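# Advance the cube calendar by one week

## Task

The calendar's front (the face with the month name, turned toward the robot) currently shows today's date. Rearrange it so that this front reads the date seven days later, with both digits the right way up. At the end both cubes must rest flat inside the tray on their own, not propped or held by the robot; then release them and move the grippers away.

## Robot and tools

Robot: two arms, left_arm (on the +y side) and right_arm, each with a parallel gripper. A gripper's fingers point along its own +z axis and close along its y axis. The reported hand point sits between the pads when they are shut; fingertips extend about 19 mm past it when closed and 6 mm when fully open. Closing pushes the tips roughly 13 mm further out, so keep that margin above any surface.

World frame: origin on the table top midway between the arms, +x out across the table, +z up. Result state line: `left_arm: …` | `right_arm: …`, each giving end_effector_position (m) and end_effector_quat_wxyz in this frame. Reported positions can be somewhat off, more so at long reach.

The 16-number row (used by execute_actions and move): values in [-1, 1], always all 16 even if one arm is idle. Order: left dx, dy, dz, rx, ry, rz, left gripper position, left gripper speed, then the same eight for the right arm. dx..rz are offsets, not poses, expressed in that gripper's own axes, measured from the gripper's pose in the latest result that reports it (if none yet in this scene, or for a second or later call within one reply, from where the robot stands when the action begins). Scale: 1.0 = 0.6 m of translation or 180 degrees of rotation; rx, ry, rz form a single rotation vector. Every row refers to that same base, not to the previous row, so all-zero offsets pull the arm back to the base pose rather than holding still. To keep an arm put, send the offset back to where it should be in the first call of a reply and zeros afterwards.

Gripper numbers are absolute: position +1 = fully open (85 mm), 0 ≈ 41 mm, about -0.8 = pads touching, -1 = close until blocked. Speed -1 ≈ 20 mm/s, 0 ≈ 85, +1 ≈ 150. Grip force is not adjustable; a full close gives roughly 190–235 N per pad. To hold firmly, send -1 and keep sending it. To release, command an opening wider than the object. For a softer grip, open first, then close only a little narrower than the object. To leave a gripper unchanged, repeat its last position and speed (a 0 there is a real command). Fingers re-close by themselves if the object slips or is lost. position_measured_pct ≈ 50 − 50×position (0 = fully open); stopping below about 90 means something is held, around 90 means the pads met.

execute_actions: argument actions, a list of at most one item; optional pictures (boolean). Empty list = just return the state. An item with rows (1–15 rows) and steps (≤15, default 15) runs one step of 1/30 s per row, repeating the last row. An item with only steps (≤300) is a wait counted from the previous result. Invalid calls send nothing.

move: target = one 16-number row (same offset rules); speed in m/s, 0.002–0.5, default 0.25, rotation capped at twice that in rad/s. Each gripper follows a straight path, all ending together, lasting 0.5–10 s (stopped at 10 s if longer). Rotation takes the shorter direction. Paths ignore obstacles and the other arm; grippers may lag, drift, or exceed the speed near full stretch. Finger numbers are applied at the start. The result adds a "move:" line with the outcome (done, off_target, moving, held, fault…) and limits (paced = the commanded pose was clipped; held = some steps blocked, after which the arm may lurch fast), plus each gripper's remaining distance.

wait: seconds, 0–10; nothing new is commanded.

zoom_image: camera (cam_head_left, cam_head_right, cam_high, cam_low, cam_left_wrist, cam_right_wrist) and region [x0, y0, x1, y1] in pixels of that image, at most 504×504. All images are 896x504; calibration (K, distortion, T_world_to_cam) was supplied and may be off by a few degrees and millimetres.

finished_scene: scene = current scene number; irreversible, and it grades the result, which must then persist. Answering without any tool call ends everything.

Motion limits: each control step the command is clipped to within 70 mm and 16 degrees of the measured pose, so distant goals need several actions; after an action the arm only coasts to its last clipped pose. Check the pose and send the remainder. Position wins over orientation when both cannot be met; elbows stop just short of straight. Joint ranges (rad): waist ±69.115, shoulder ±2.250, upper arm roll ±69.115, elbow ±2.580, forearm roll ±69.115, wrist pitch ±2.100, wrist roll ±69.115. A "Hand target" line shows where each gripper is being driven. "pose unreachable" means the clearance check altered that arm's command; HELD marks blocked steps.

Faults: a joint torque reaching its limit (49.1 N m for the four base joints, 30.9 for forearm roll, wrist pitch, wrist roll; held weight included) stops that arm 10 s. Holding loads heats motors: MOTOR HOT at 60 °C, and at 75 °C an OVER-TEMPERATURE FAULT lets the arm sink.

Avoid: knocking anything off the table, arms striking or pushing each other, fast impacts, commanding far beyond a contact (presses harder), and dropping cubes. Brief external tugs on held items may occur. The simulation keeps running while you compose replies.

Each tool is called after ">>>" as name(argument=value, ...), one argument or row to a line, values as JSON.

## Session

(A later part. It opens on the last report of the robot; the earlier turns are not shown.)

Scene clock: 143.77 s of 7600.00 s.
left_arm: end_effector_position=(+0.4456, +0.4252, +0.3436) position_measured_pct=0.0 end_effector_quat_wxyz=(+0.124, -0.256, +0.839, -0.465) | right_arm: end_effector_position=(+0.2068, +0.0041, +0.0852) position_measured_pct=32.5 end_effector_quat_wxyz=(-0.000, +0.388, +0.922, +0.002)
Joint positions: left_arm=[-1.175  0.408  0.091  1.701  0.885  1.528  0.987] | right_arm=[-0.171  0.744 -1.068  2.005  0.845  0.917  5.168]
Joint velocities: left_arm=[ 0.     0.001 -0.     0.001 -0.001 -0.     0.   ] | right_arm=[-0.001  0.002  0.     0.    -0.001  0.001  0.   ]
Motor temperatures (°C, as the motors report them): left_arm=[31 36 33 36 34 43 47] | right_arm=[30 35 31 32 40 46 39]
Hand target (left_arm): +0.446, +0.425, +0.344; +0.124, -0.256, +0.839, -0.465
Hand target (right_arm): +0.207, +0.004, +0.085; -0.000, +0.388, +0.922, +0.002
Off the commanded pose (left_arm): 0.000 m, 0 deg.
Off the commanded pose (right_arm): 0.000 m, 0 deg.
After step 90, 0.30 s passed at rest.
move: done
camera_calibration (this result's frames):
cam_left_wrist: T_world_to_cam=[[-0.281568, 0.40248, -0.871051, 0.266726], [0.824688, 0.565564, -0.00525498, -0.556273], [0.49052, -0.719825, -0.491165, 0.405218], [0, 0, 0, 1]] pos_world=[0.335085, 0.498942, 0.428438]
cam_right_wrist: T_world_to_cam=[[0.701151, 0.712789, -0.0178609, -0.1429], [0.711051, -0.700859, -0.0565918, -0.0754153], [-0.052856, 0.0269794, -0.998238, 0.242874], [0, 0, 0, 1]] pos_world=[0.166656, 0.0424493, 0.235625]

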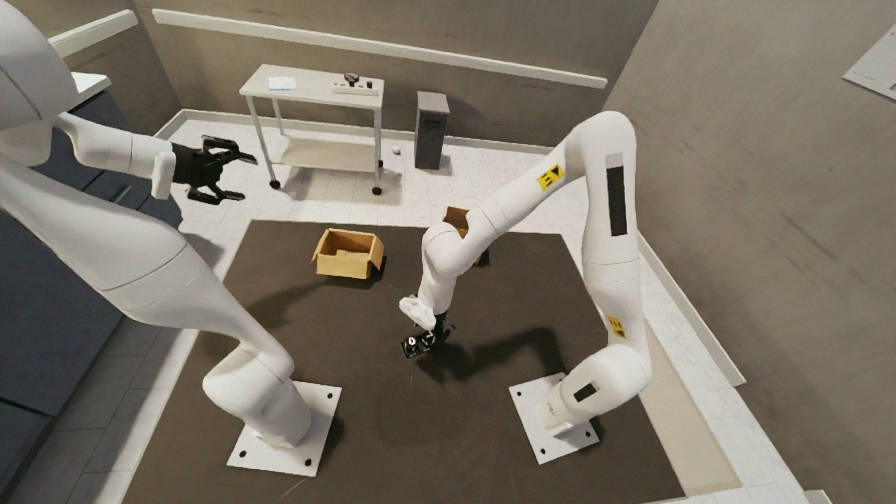

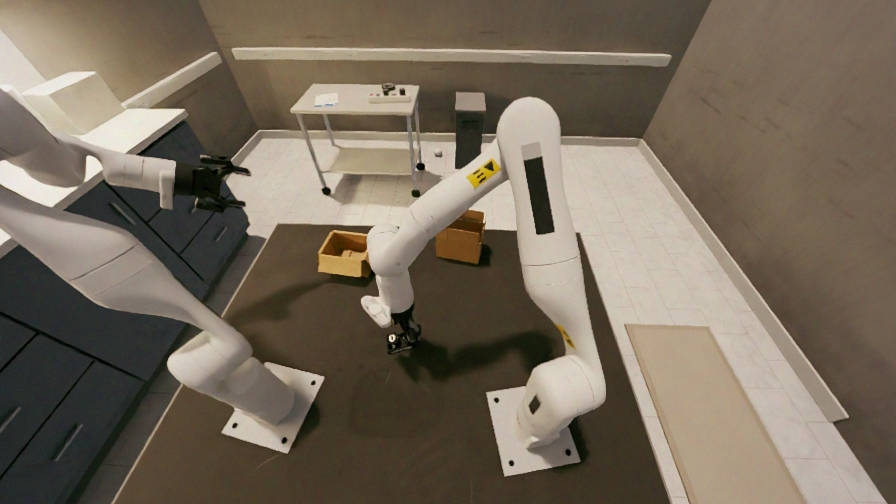

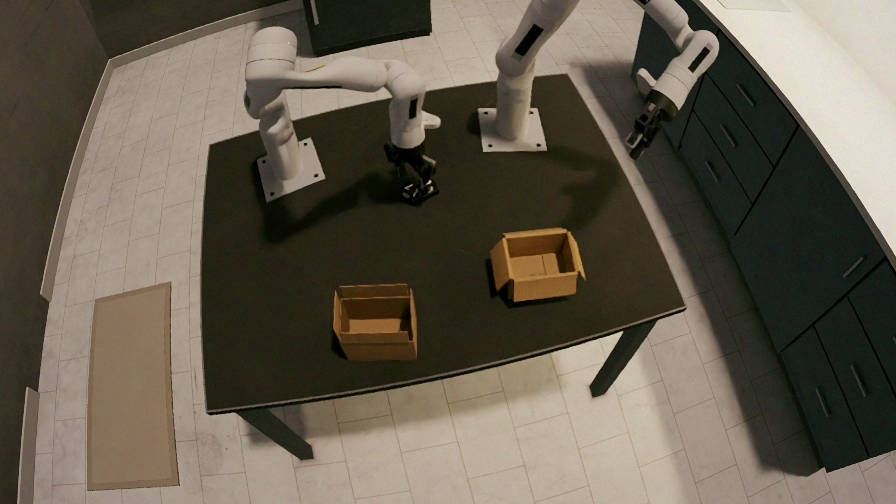

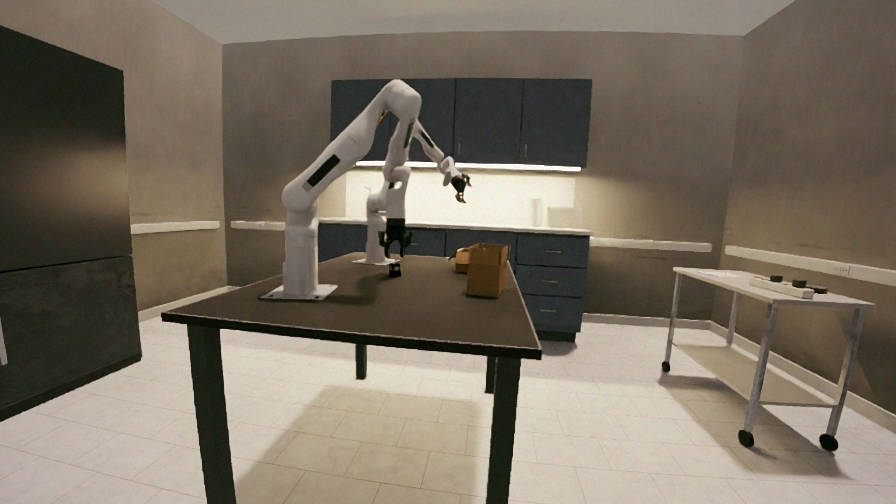

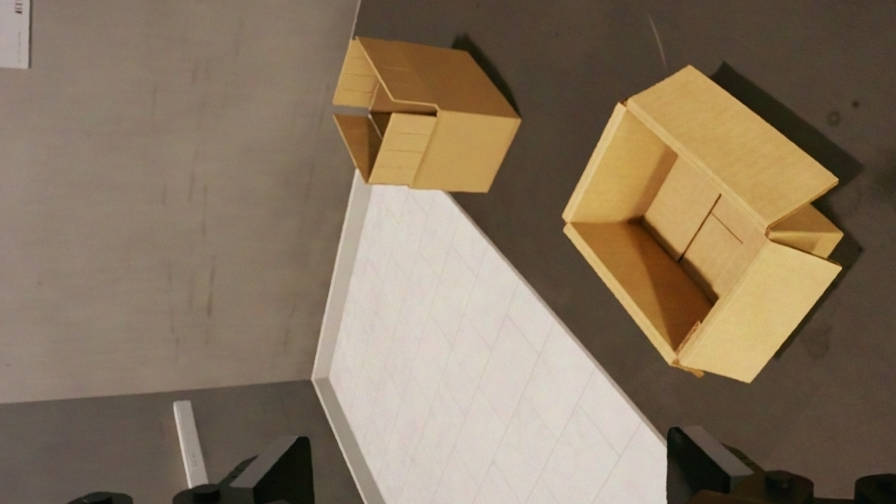

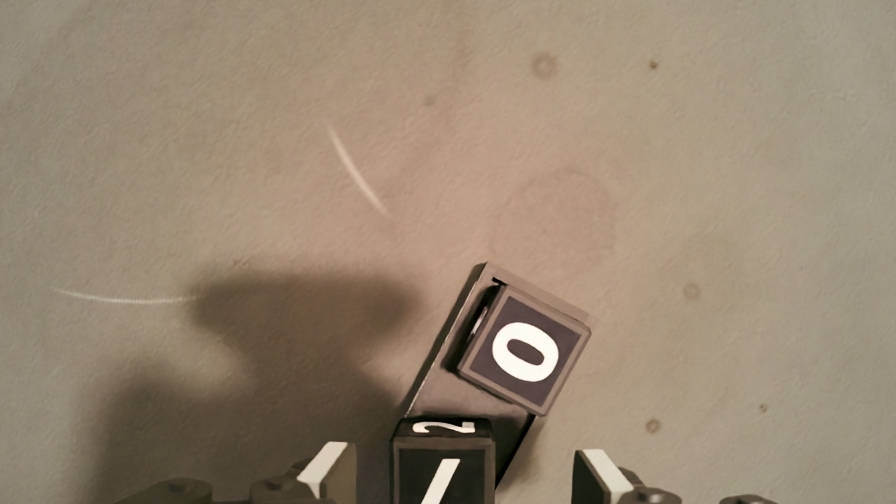

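>>> move(
  target=[0,0,0,0,0,0,1,0,0,-0.007,0,0,0,0,0.35,0],
  speed=0.05,
)

>>> move(
  target=[0,0,0,0,0,0,1,0,0,0,0.068,0,0,0,0.35,0],
  speed=0.03,
)

>>> zoom_image(
  camera="cam_high",
  region=[380,150,470,220],
)

Scene clock: 162.03 s of 7600.00 s.
left_arm: end_effector_position=(+0.4456, +0.4252, +0.3436) position_measured_pct=0.0 end_effector_quat_wxyz=(+0.124, -0.256, +0.839, -0.465) | right_arm: end_effector_position=(+0.2038, +0.0012, +0.0852) position_measured_pct=32.5 end_effector_quat_wxyz=(-0.000, +0.388, +0.922, +0.002)
Joint positions: left_arm=[-1.175  0.408  0.091  1.701  0.885  1.528  0.987] | right_arm=[-0.17   0.738 -1.07   2.018  0.845  0.909  5.161]
Joint velocities: left_arm=[-0.001 -0.001  0.     0.     0.001 -0.    -0.001] | right_arm=[-0.    -0.001 -0.     0.     0.     0.001 -0.   ]
Motor temperatures (°C, as the motors report them): left_arm=[31 36 33 36 34 43 47] | right_arm=[30 35 31 32 40 46 39]
Hand target (left_arm): +0.446, +0.425, +0.344; +0.124, -0.256, +0.839, -0.465
Hand target (right_arm): +0.204, +0.001, +0.085; -0.000, +0.388, +0.922, +0.002
Off the commanded pose (left_arm): 0.000 m, 0 deg.
Off the commanded pose (right_arm): 0.000 m, 0 deg.
After step 90, 14.57 s passed at rest.
move: done
camera_calibration (this result's frames):
cam_left_wrist: T_world_to_cam=[[-0.281568, 0.40248, -0.871051, 0.266726], [0.824687, 0.565565, -0.00525436, -0.556274], [0.490521, -0.719824, -0.491165, 0.405218], [0, 0, 0, 1]] pos_world=[0.335086, 0.498942, 0.428438]
cam_right_wrist: T_world_to_cam=[[0.701124, 0.712815, -0.0178943, -0.138693], [0.711072, -0.700832, -0.0566652, -0.0753049], [-0.0529327, 0.0270052, -0.998233, 0.242786], [0, 0, 0, 1]] pos_world=[0.163639, 0.0395295, 0.235608]

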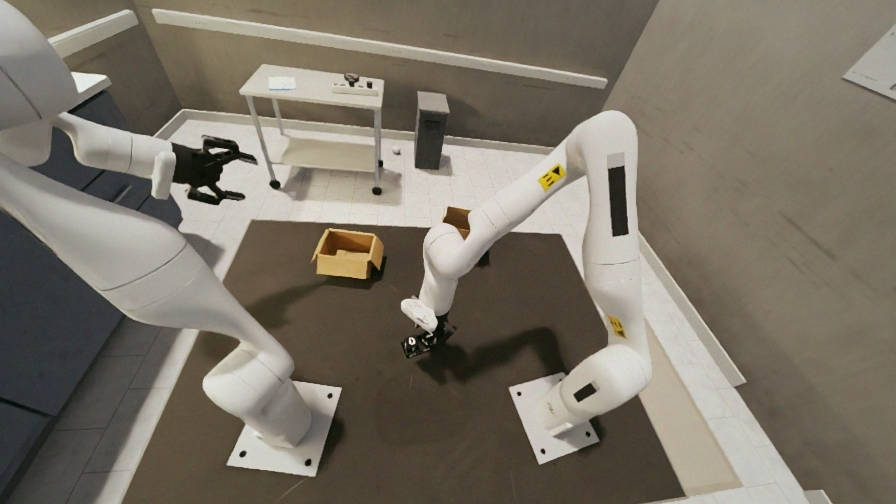

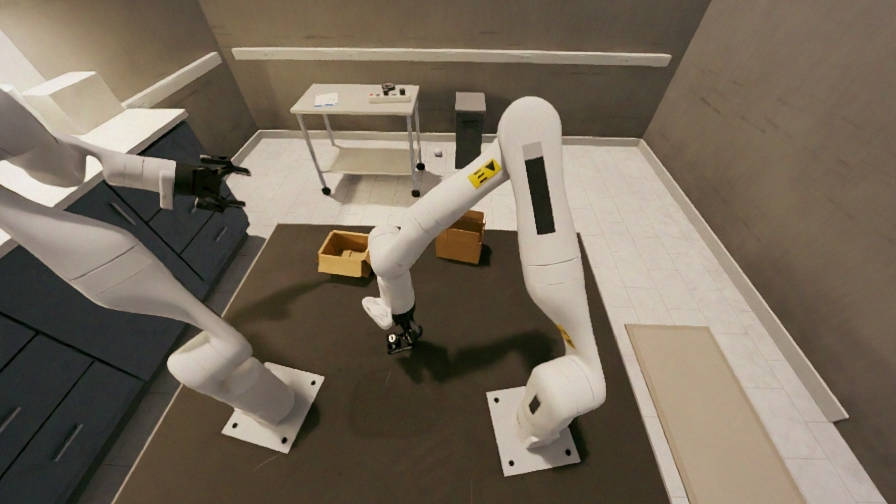

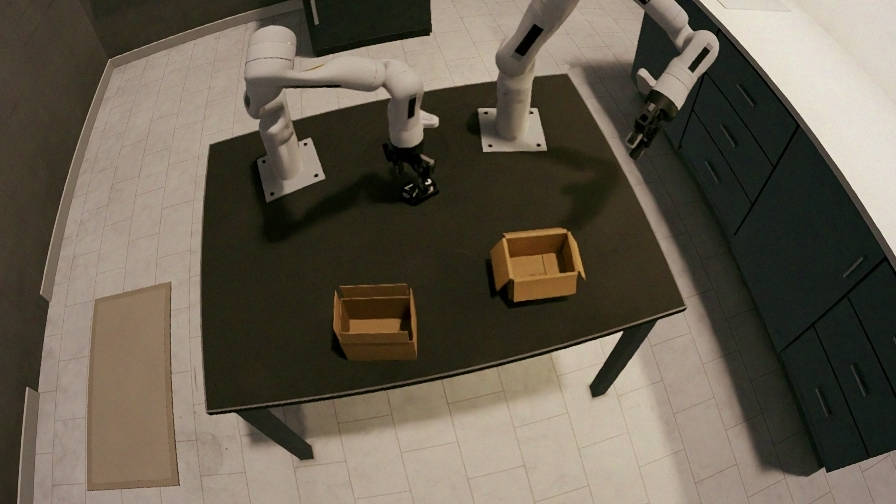

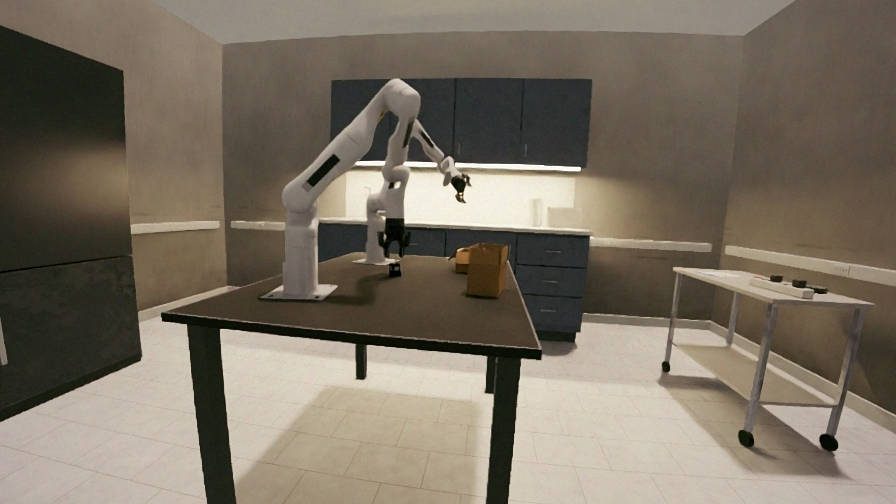

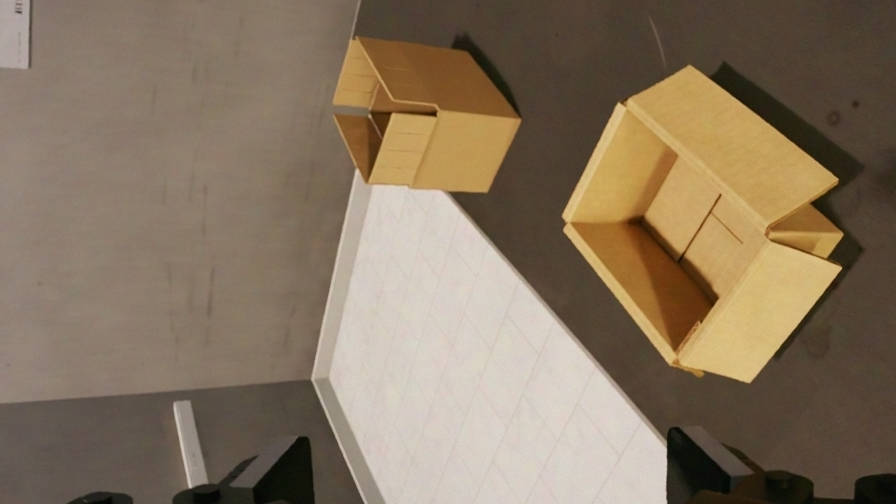

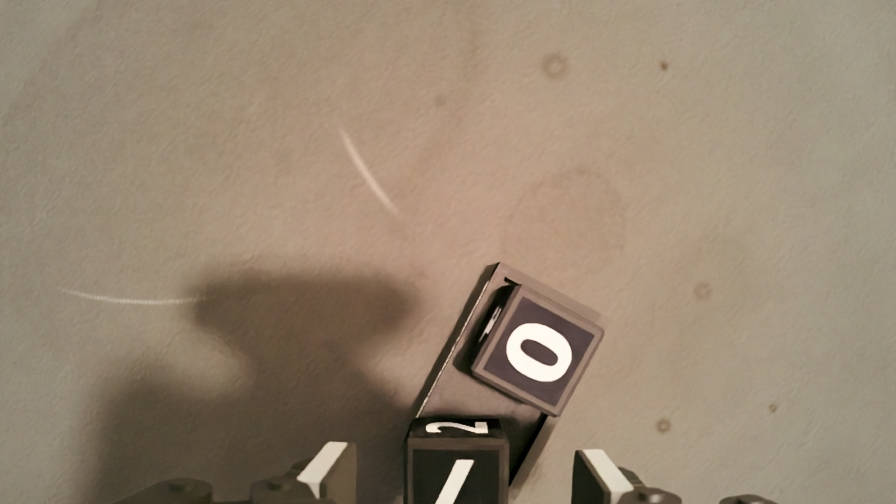

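Scene clock: 163.63 s of 7600.00 s.
left_arm: end_effector_position=(+0.4456, +0.4252, +0.3436) position_measured_pct=0.0 end_effector_quat_wxyz=(+0.124, -0.256, +0.839, -0.465) | right_arm: end_effector_position=(+0.2039, +0.0014, +0.0443) position_measured_pct=32.5 end_effector_quat_wxyz=(+0.000, +0.388, +0.922, +0.003)
Joint positions: left_arm=[-1.175  0.408  0.091  1.701  0.885  1.528  0.987] | right_arm=[-0.227  0.808 -0.983  2.051  0.959  0.827  5.072]
Joint velocities: left_arm=[-0.    -0.    -0.     0.001 -0.001  0.001  0.   ] | right_arm=[-0.003  0.002  0.     0.    -0.     0.     0.   ]
Motor temperatures (°C, as the motors report them): left_arm=[31 36 33 36 34 43 47] | right_arm=[30 35 31 32 40 46 39]
Hand target (left_arm): +0.446, +0.425, +0.344; +0.124, -0.256, +0.839, -0.465
Hand target (right_arm): +0.204, +0.001, +0.044; +0.000, +0.388, +0.922, +0.002
Off the commanded pose (left_arm): 0.000 m, 0 deg.
Off the commanded pose (right_arm): 0.000 m, 0 deg.
move: done
camera_calibration (this result's frames):
cam_left_wrist: T_world_to_cam=[[-0.281567, 0.402479, -0.871051, 0.266726], [0.824687, 0.565566, -0.00525389, -0.556275], [0.490522, -0.719824, -0.491164, 0.405217], [0, 0, 0, 1]] pos_world=[0.335086, 0.498943, 0.428438]
cam_right_wrist: T_world_to_cam=[[0.701153, 0.712797, -0.0174594, -0.139672], [0.711086, -0.700848, -0.0562904, -0.0776], [-0.05236, 0.027053, -0.998262, 0.201898], [0, 0, 0, 1]] pos_world=[0.163683, 0.03971, 0.19474]

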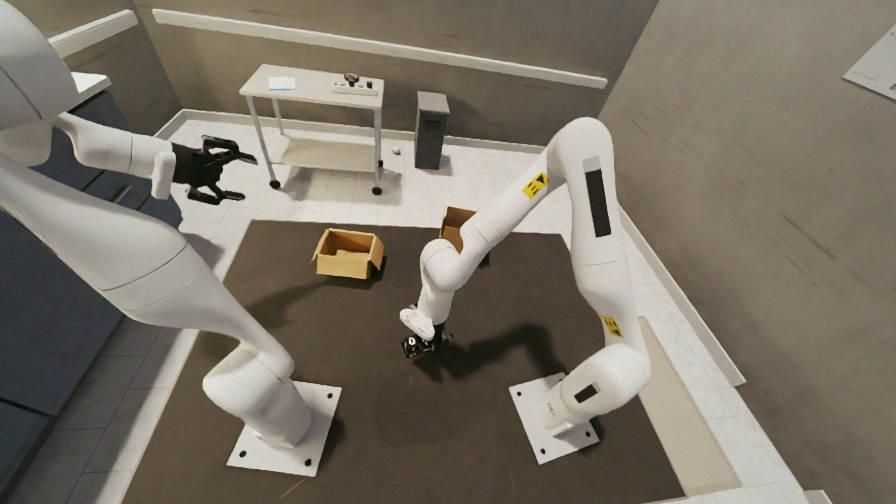

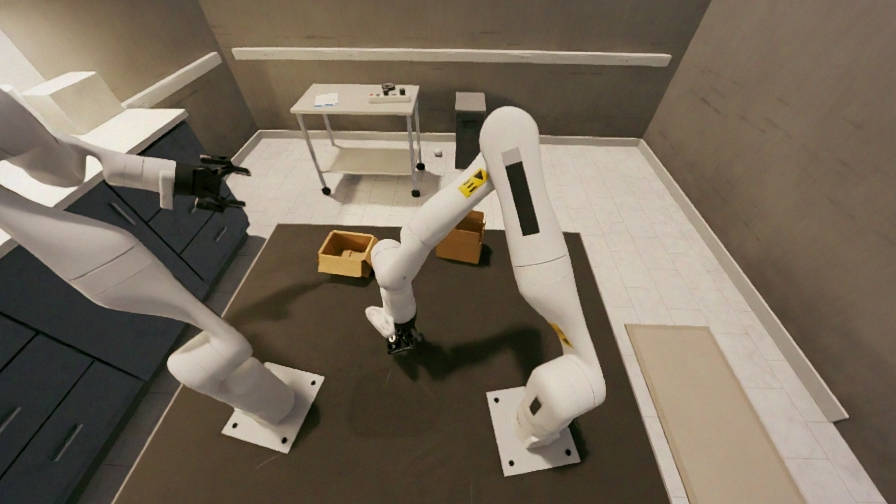

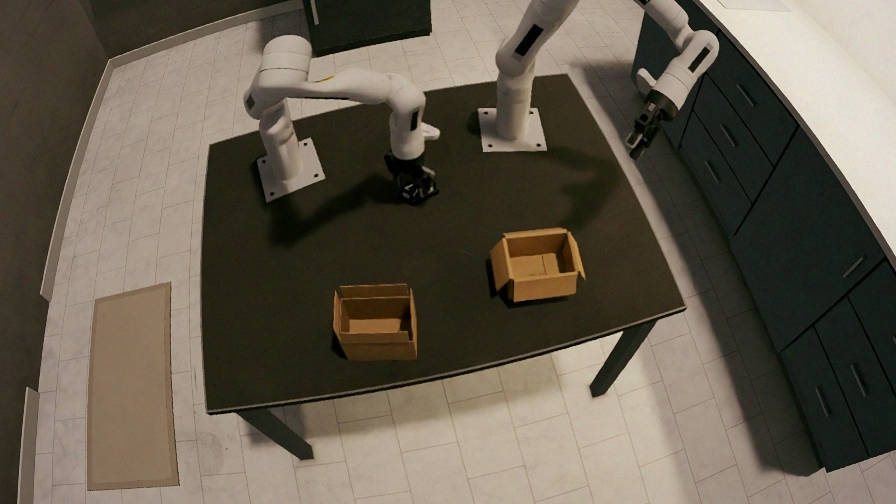

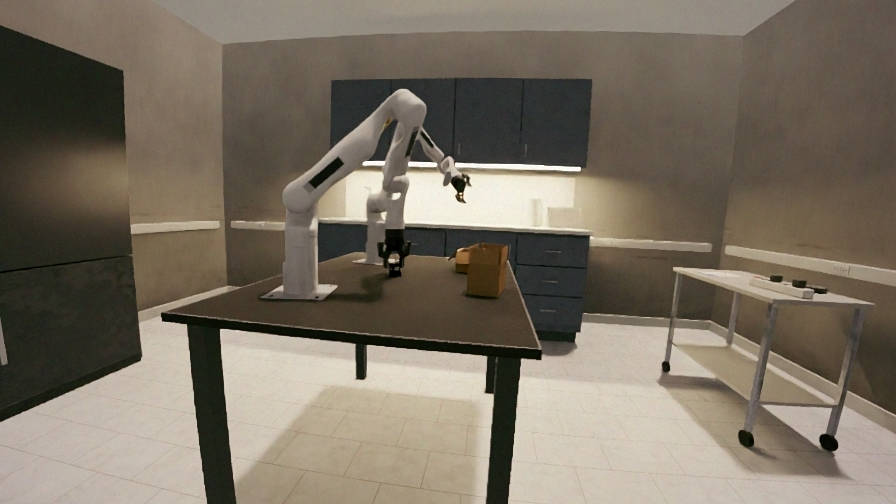

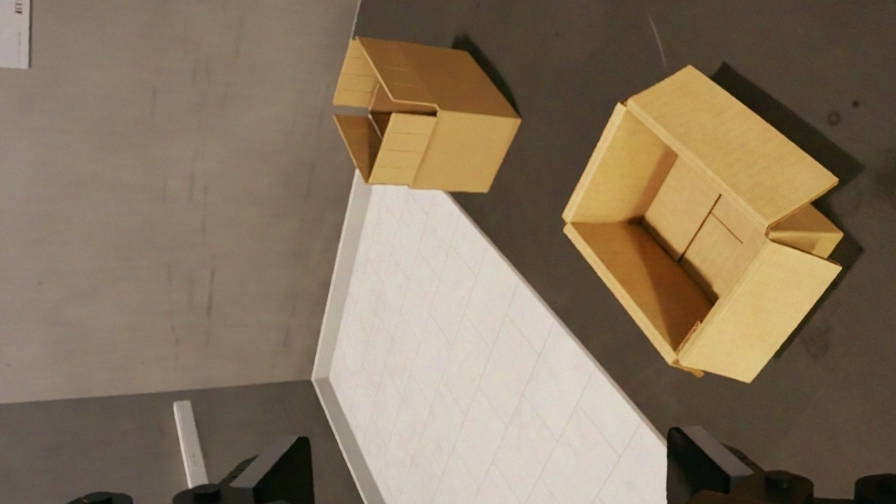

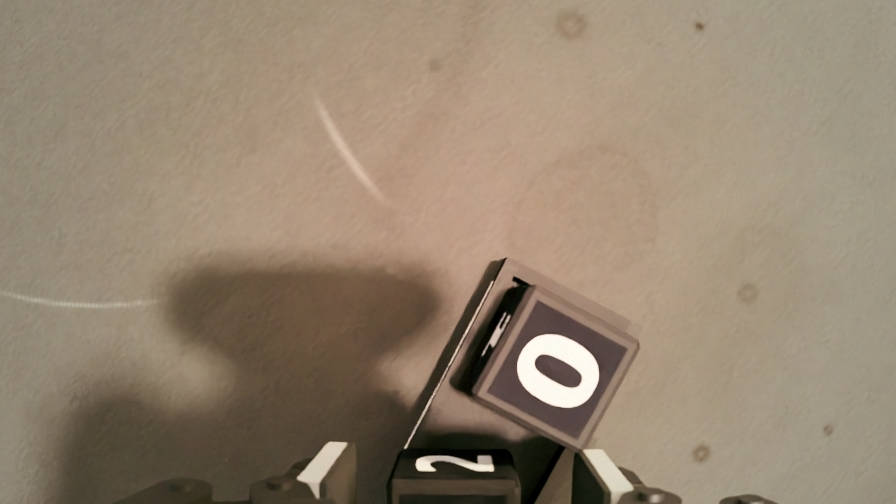

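Region (380, 150, 470, 220) of cam_high's 896x504 image, scaled by 5.600, with more detail than that image has.

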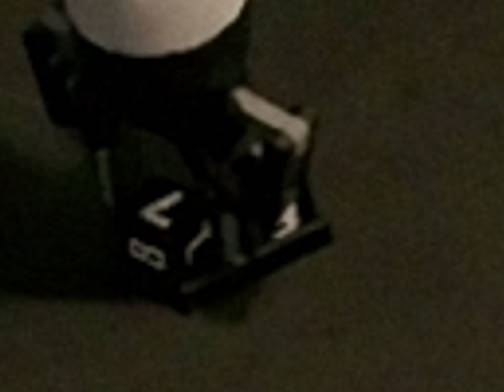

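>>> execute_actions(
  actions=[
    {"rows":[[0,0,0,0,0,0,1,0,0,-0.002,0.003,0,0,0,0.35,-0.3],[0,0,0,0,0,0,1,0,0,-0.002,0.003,0,0,0,0.35,-0.3],[0,0,0,0,0,0,1,0,0,-0.002,0.003,0,0,0,-1,-0.3]],"steps":15},
  ],
  pictures=false,
)

>>> move(
  target=[0,0,0,0,0,0,1,0,0,0,-0.085,0,0,0,-1,-0.3],
  speed=0.06,
)

>>> zoom_image(
  camera="cam_high",
  region=[370,130,470,220],
)

Scene clock: 166.30 s of 7600.00 s.
left_arm: end_effector_position=(+0.4456, +0.4252, +0.3436) position_measured_pct=0.0 end_effector_quat_wxyz=(+0.124, -0.256, +0.839, -0.465) | right_arm: end_effector_position=(+0.2031, +0.0005, +0.0425) position_measured_pct=56.3 end_effector_quat_wxyz=(+0.000, +0.388, +0.922, +0.003)
Joint positions: left_arm=[-1.175  0.408  0.091  1.701  0.885  1.528  0.987] | right_arm=[-0.23   0.81  -0.979  2.056  0.965  0.821  5.065]
Joint velocities: left_arm=[ 0.    -0.001  0.001  0.     0.    -0.     0.001] | right_arm=[-0.001  0.    -0.     0.     0.     0.001 -0.   ]
Motor temperatures (°C, as the motors report them): left_arm=[31 36 33 36 34 43 47] | right_arm=[30 35 31 32 40 46 39]
Hand target (left_arm): +0.446, +0.425, +0.344; +0.124, -0.256, +0.839, -0.465
Hand target (right_arm): +0.203, +0.001, +0.043; +0.000, +0.388, +0.922, +0.003
Off the commanded pose (left_arm): 0.000 m, 0 deg.
Off the commanded pose (right_arm): 0.000 m, 0 deg.
Steps of this call (steps 1 to 65: nothing new was sent; steps 66 to 80: all 15 steps of this action). Readings (end_effector_position | what the end effector reports):
66: left_arm (+0.4456, +0.4252, +0.3436) | right_arm (+0.2035, +0.0013, +0.0439) | left_arm position_measured_pct=0.0 | right_arm position_measured_pct=32.5
67: left_arm (+0.4456, +0.4252, +0.3436) | right_arm (+0.2030, +0.0010, +0.0431) | left_arm position_measured_pct=0.0 | right_arm position_measured_pct=32.5
69: left_arm (+0.4456, +0.4252, +0.3436) | right_arm (+0.2032, +0.0005, +0.0426) | left_arm position_measured_pct=0.0 | right_arm position_measured_pct=32.9
73: left_arm (+0.4456, +0.4252, +0.3436) | right_arm (+0.2031, +0.0005, +0.0425) | left_arm position_measured_pct=0.0 | right_arm position_measured_pct=40.5
80: the state above

Scene clock: 167.77 s of 7600.00 s.
left_arm: end_effector_position=(+0.4456, +0.4252, +0.3436) position_measured_pct=0.0 end_effector_quat_wxyz=(+0.124, -0.256, +0.839, -0.465) | right_arm: end_effector_position=(+0.2029, +0.0005, +0.0940) position_measured_pct=62.7 end_effector_quat_wxyz=(+0.000, +0.388, +0.922, +0.003)
Joint positions: left_arm=[-1.175  0.408  0.091  1.701  0.885  1.528  0.987] | right_arm=[-0.158  0.72  -1.088  2.014  0.822  0.925  5.177]
Joint velocities: left_arm=[-0.     0.001 -0.    -0.    -0.001 -0.001  0.001] | right_arm=[ 0.003 -0.003  0.001 -0.    -0.    -0.002  0.   ]
Motor temperatures (°C, as the motors report them): left_arm=[31 36 33 36 34 43 47] | right_arm=[30 35 31 32 40 46 39]
Hand target (left_arm): +0.446, +0.425, +0.344; +0.124, -0.256, +0.839, -0.465
Hand target (right_arm): +0.203, +0.000, +0.094; +0.000, +0.388, +0.922, +0.003
Off the commanded pose (left_arm): 0.000 m, 0 deg.
Off the commanded pose (right_arm): 0.000 m, 0 deg.
move: done
camera_calibration (this result's frames):
cam_left_wrist: T_world_to_cam=[[-0.281567, 0.402479, -0.871052, 0.266726], [0.824685, 0.565567, -0.005253, -0.556278], [0.490524, -0.719823, -0.491163, 0.405215], [0, 0, 0, 1]] pos_world=[0.335088, 0.498944, 0.428437]
cam_right_wrist: T_world_to_cam=[[0.700952, 0.713003, -0.0171334, -0.137421], [0.711289, -0.700624, -0.0565107, -0.0747294], [-0.0522964, 0.0274245, -0.998255, 0.251478], [0, 0, 0, 1]] pos_world=[0.162631, 0.0387275, 0.244461]

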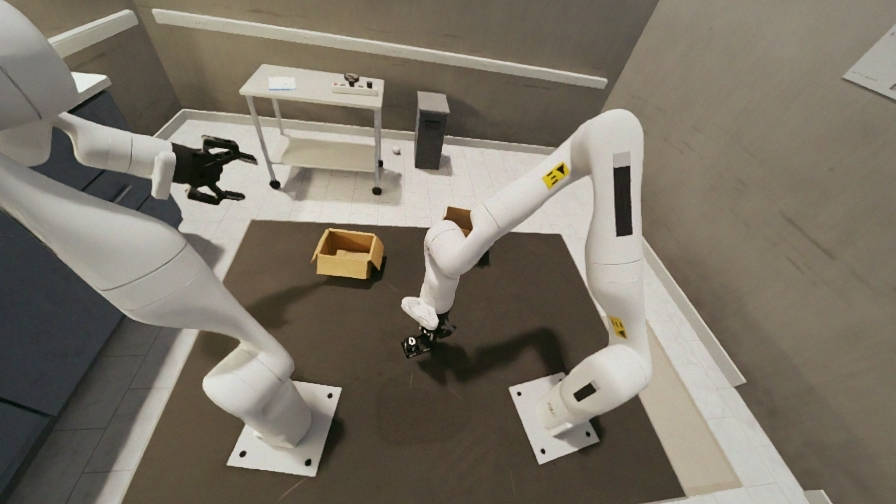

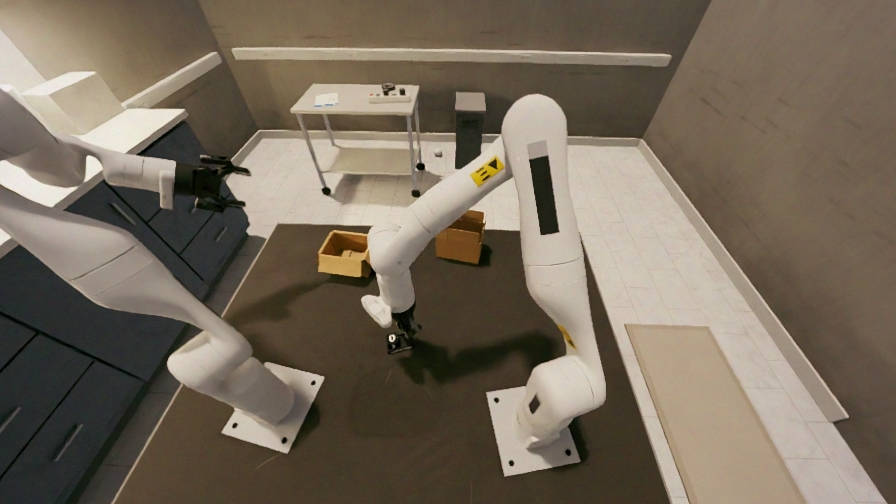

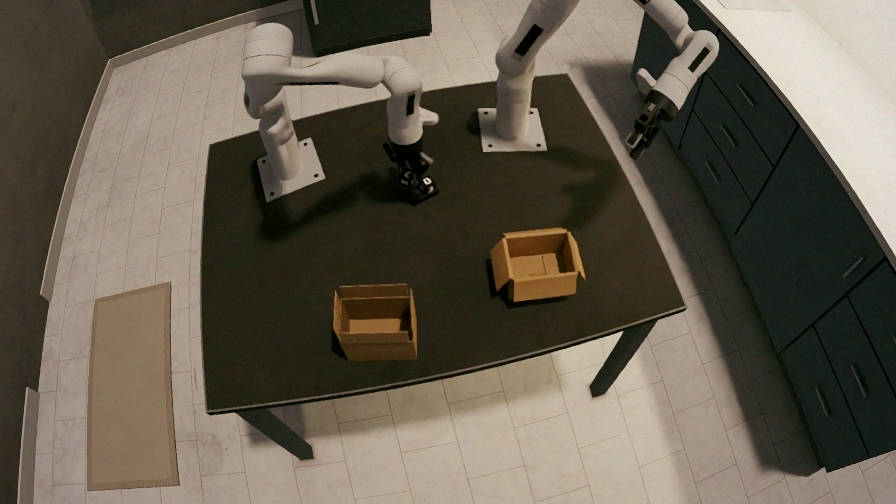

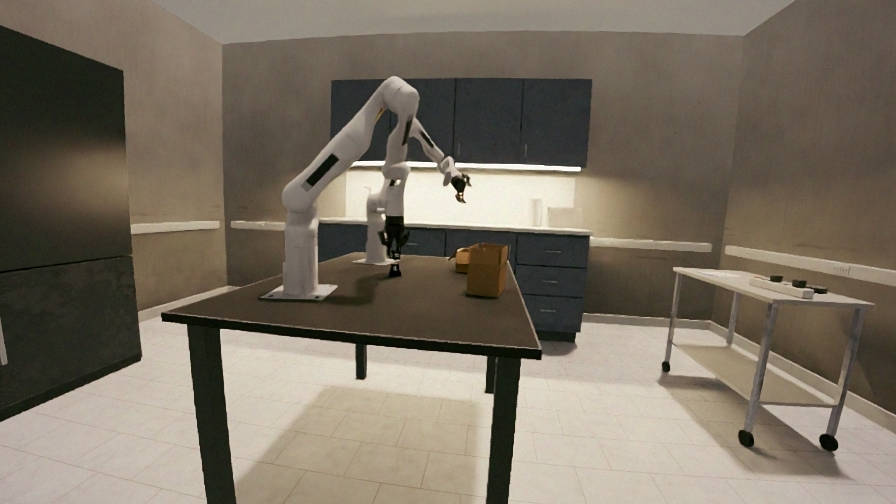

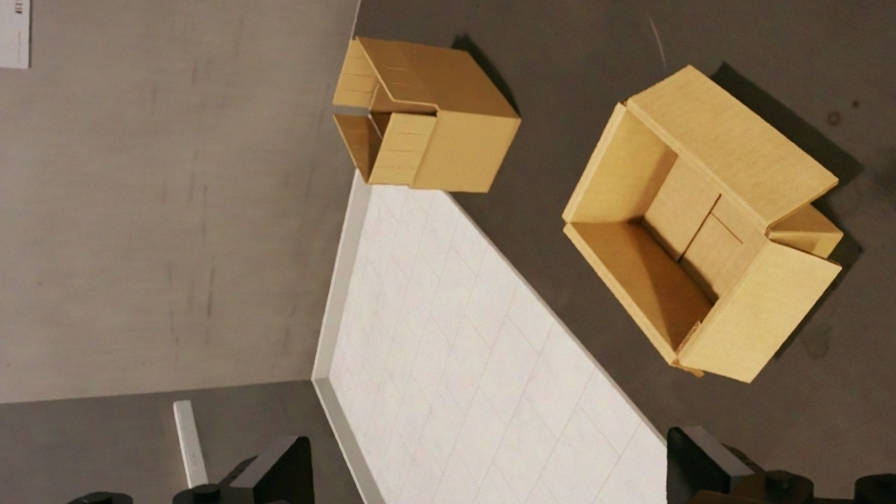

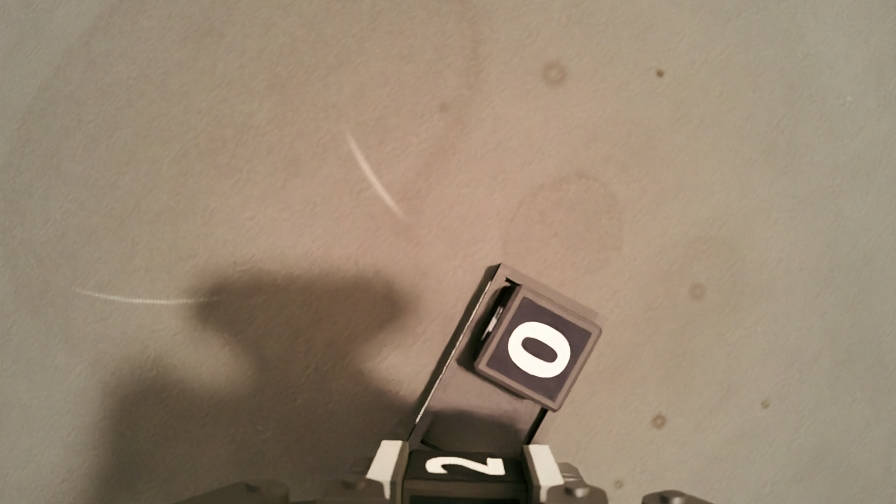

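Region (370, 130, 470, 220) of cam_high's 896x504 image, scaled by 5.040, with more detail than that image has; it fills the top 454 rows of this view, and the rest is white.

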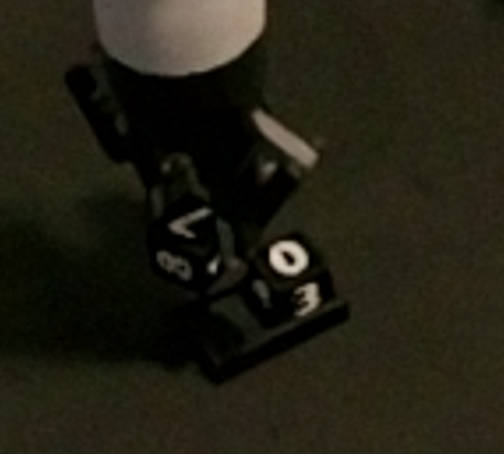

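>>> move(
  target=[0,0,0,0,0,0,1,0,-0.143,-0.071,0,0,0,0.145,-1,-0.3],
  speed=0.15,
)

>>> zoom_image(
  camera="cam_head_right",
  region=[380,290,480,370],
)

>>> zoom_image(
  camera="cam_high",
  region=[330,130,450,230],
)

Scene clock: 174.63 s of 7600.00 s.
left_arm: end_effector_position=(+0.4456, +0.4252, +0.3436) position_measured_pct=0.0 end_effector_quat_wxyz=(+0.124, -0.256, +0.839, -0.465) | right_arm: end_effector_position=(+0.2322, -0.0907, +0.0935) position_measured_pct=62.7 end_effector_quat_wxyz=(-0.001, +0.585, +0.811, +0.002)
Joint positions: left_arm=[-1.175  0.408  0.091  1.701  0.885  1.528  0.987] | right_arm=[ 0.075  0.589 -1.028  2.181  0.746  0.774  4.963]
Joint velocities: left_arm=[-0.     0.001 -0.    -0.     0.002  0.    -0.   ] | right_arm=[ 0.007 -0.005  0.001  0.    -0.001 -0.001  0.002]
Motor temperatures (°C, as the motors report them): left_arm=[31 37 33 36 34 43 47] | right_arm=[30 35 31 32 40 46 39]
Hand target (left_arm): +0.446, +0.425, +0.344; +0.124, -0.256, +0.839, -0.465
Hand target (right_arm): +0.233, -0.091, +0.094; -0.001, +0.586, +0.811, +0.002
Off the commanded pose (left_arm): 0.000 m, 0 deg.
Off the commanded pose (right_arm): 0.000 m, 0 deg.
After step 90, 2.07 s passed at rest.
move: done
camera_calibration (this result's frames):
cam_left_wrist: T_world_to_cam=[[-0.281567, 0.402478, -0.871052, 0.266726], [0.824685, 0.565568, -0.00525241, -0.556279], [0.490525, -0.719822, -0.491163, 0.405214], [0, 0, 0, 1]] pos_world=[0.335088, 0.498945, 0.428437]
cam_right_wrist: T_world_to_cam=[[0.942649, 0.333217, -0.0194728, -0.183357], [0.331631, -0.941588, -0.058594, -0.0929817], [-0.0378599, 0.0487758, -0.998092, 0.253549], [0, 0, 0, 1]] pos_world=[0.213276, -0.0388199, 0.244047]

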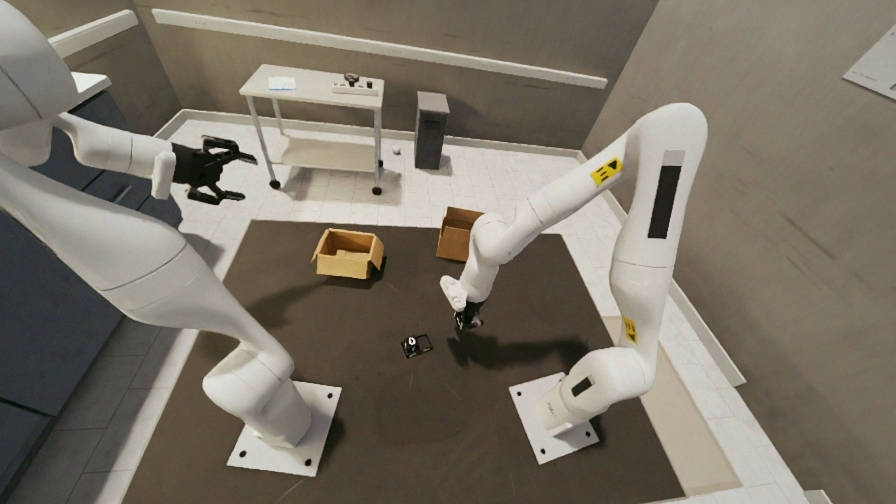

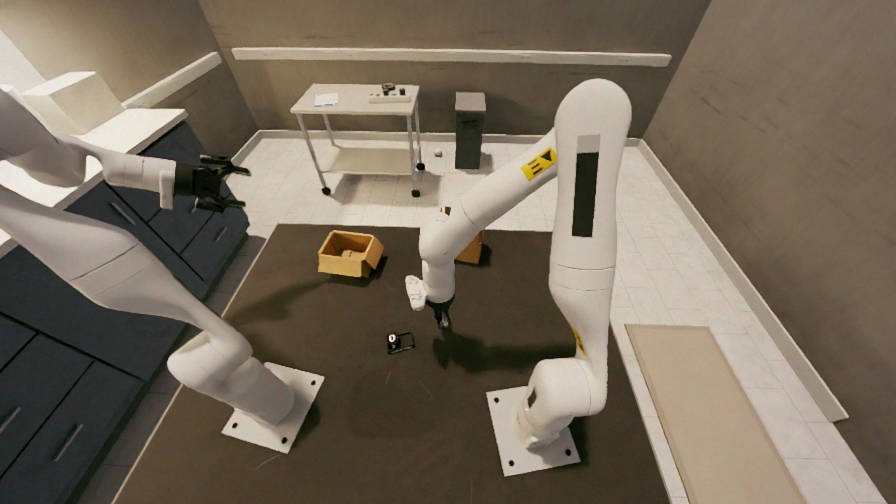

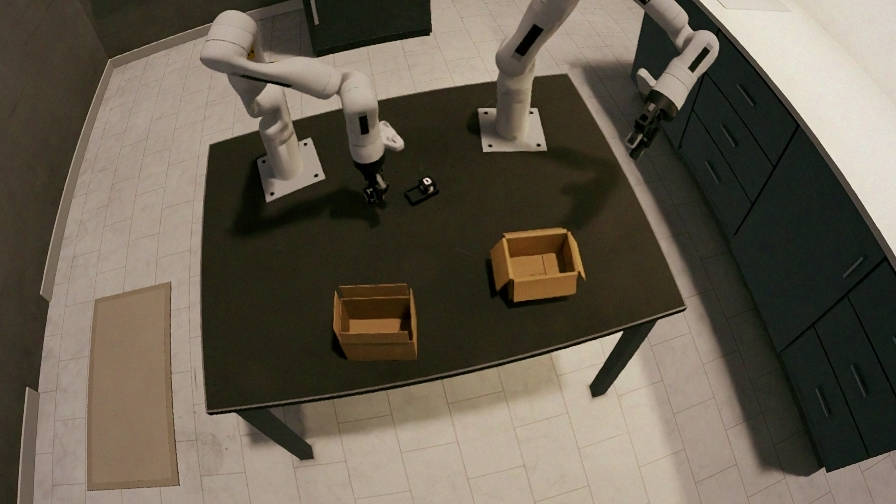

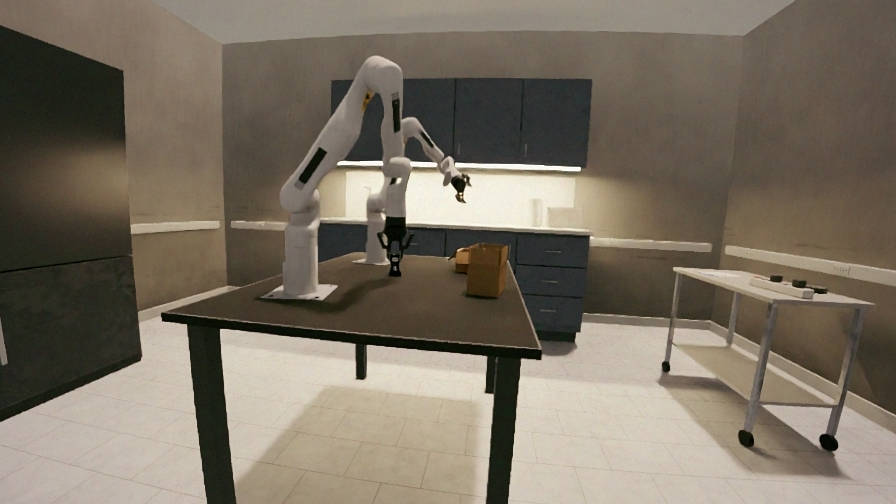

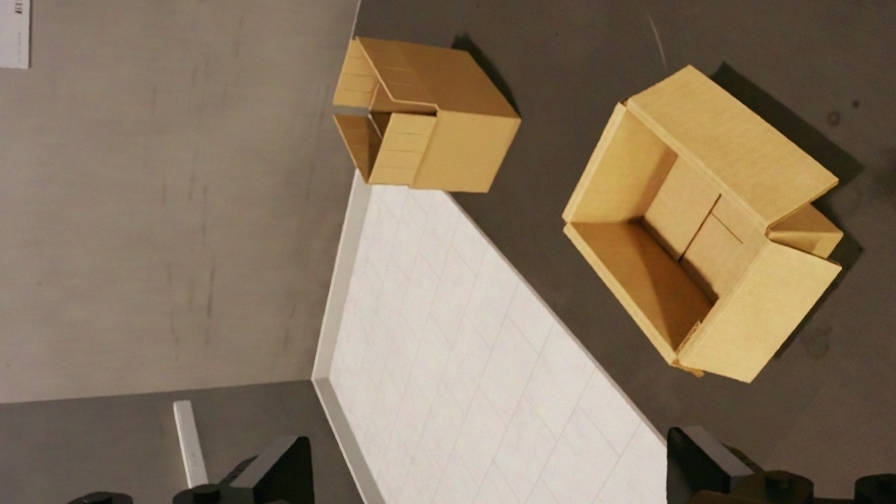

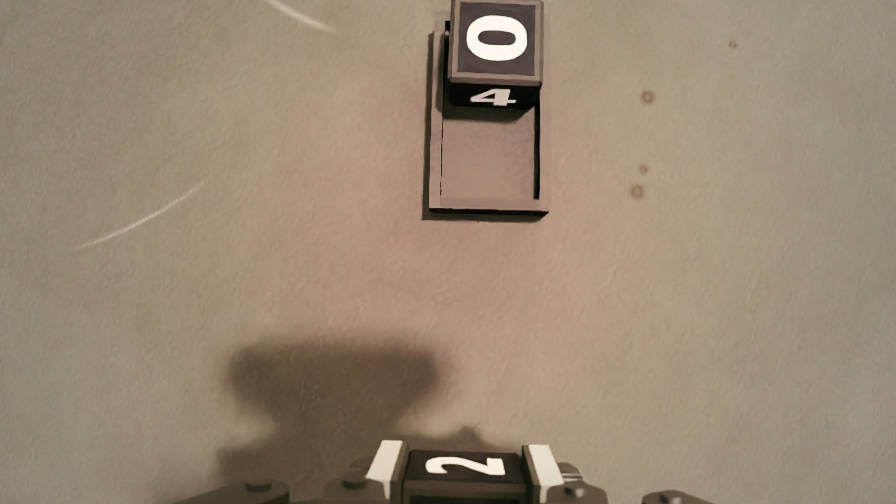

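Region (380, 290, 480, 370) of cam_head_right's 896x504 image, scaled by 5.040, with more detail than that image has; it fills the top 403 rows of this view, and the rest is white.

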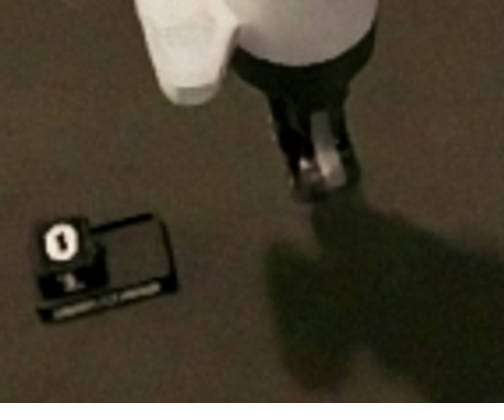

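Region (330, 130, 450, 230) of cam_high's 896x504 image, scaled by 4.200, with more detail than that image has.

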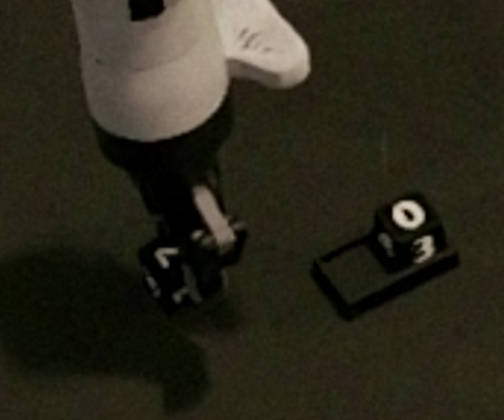

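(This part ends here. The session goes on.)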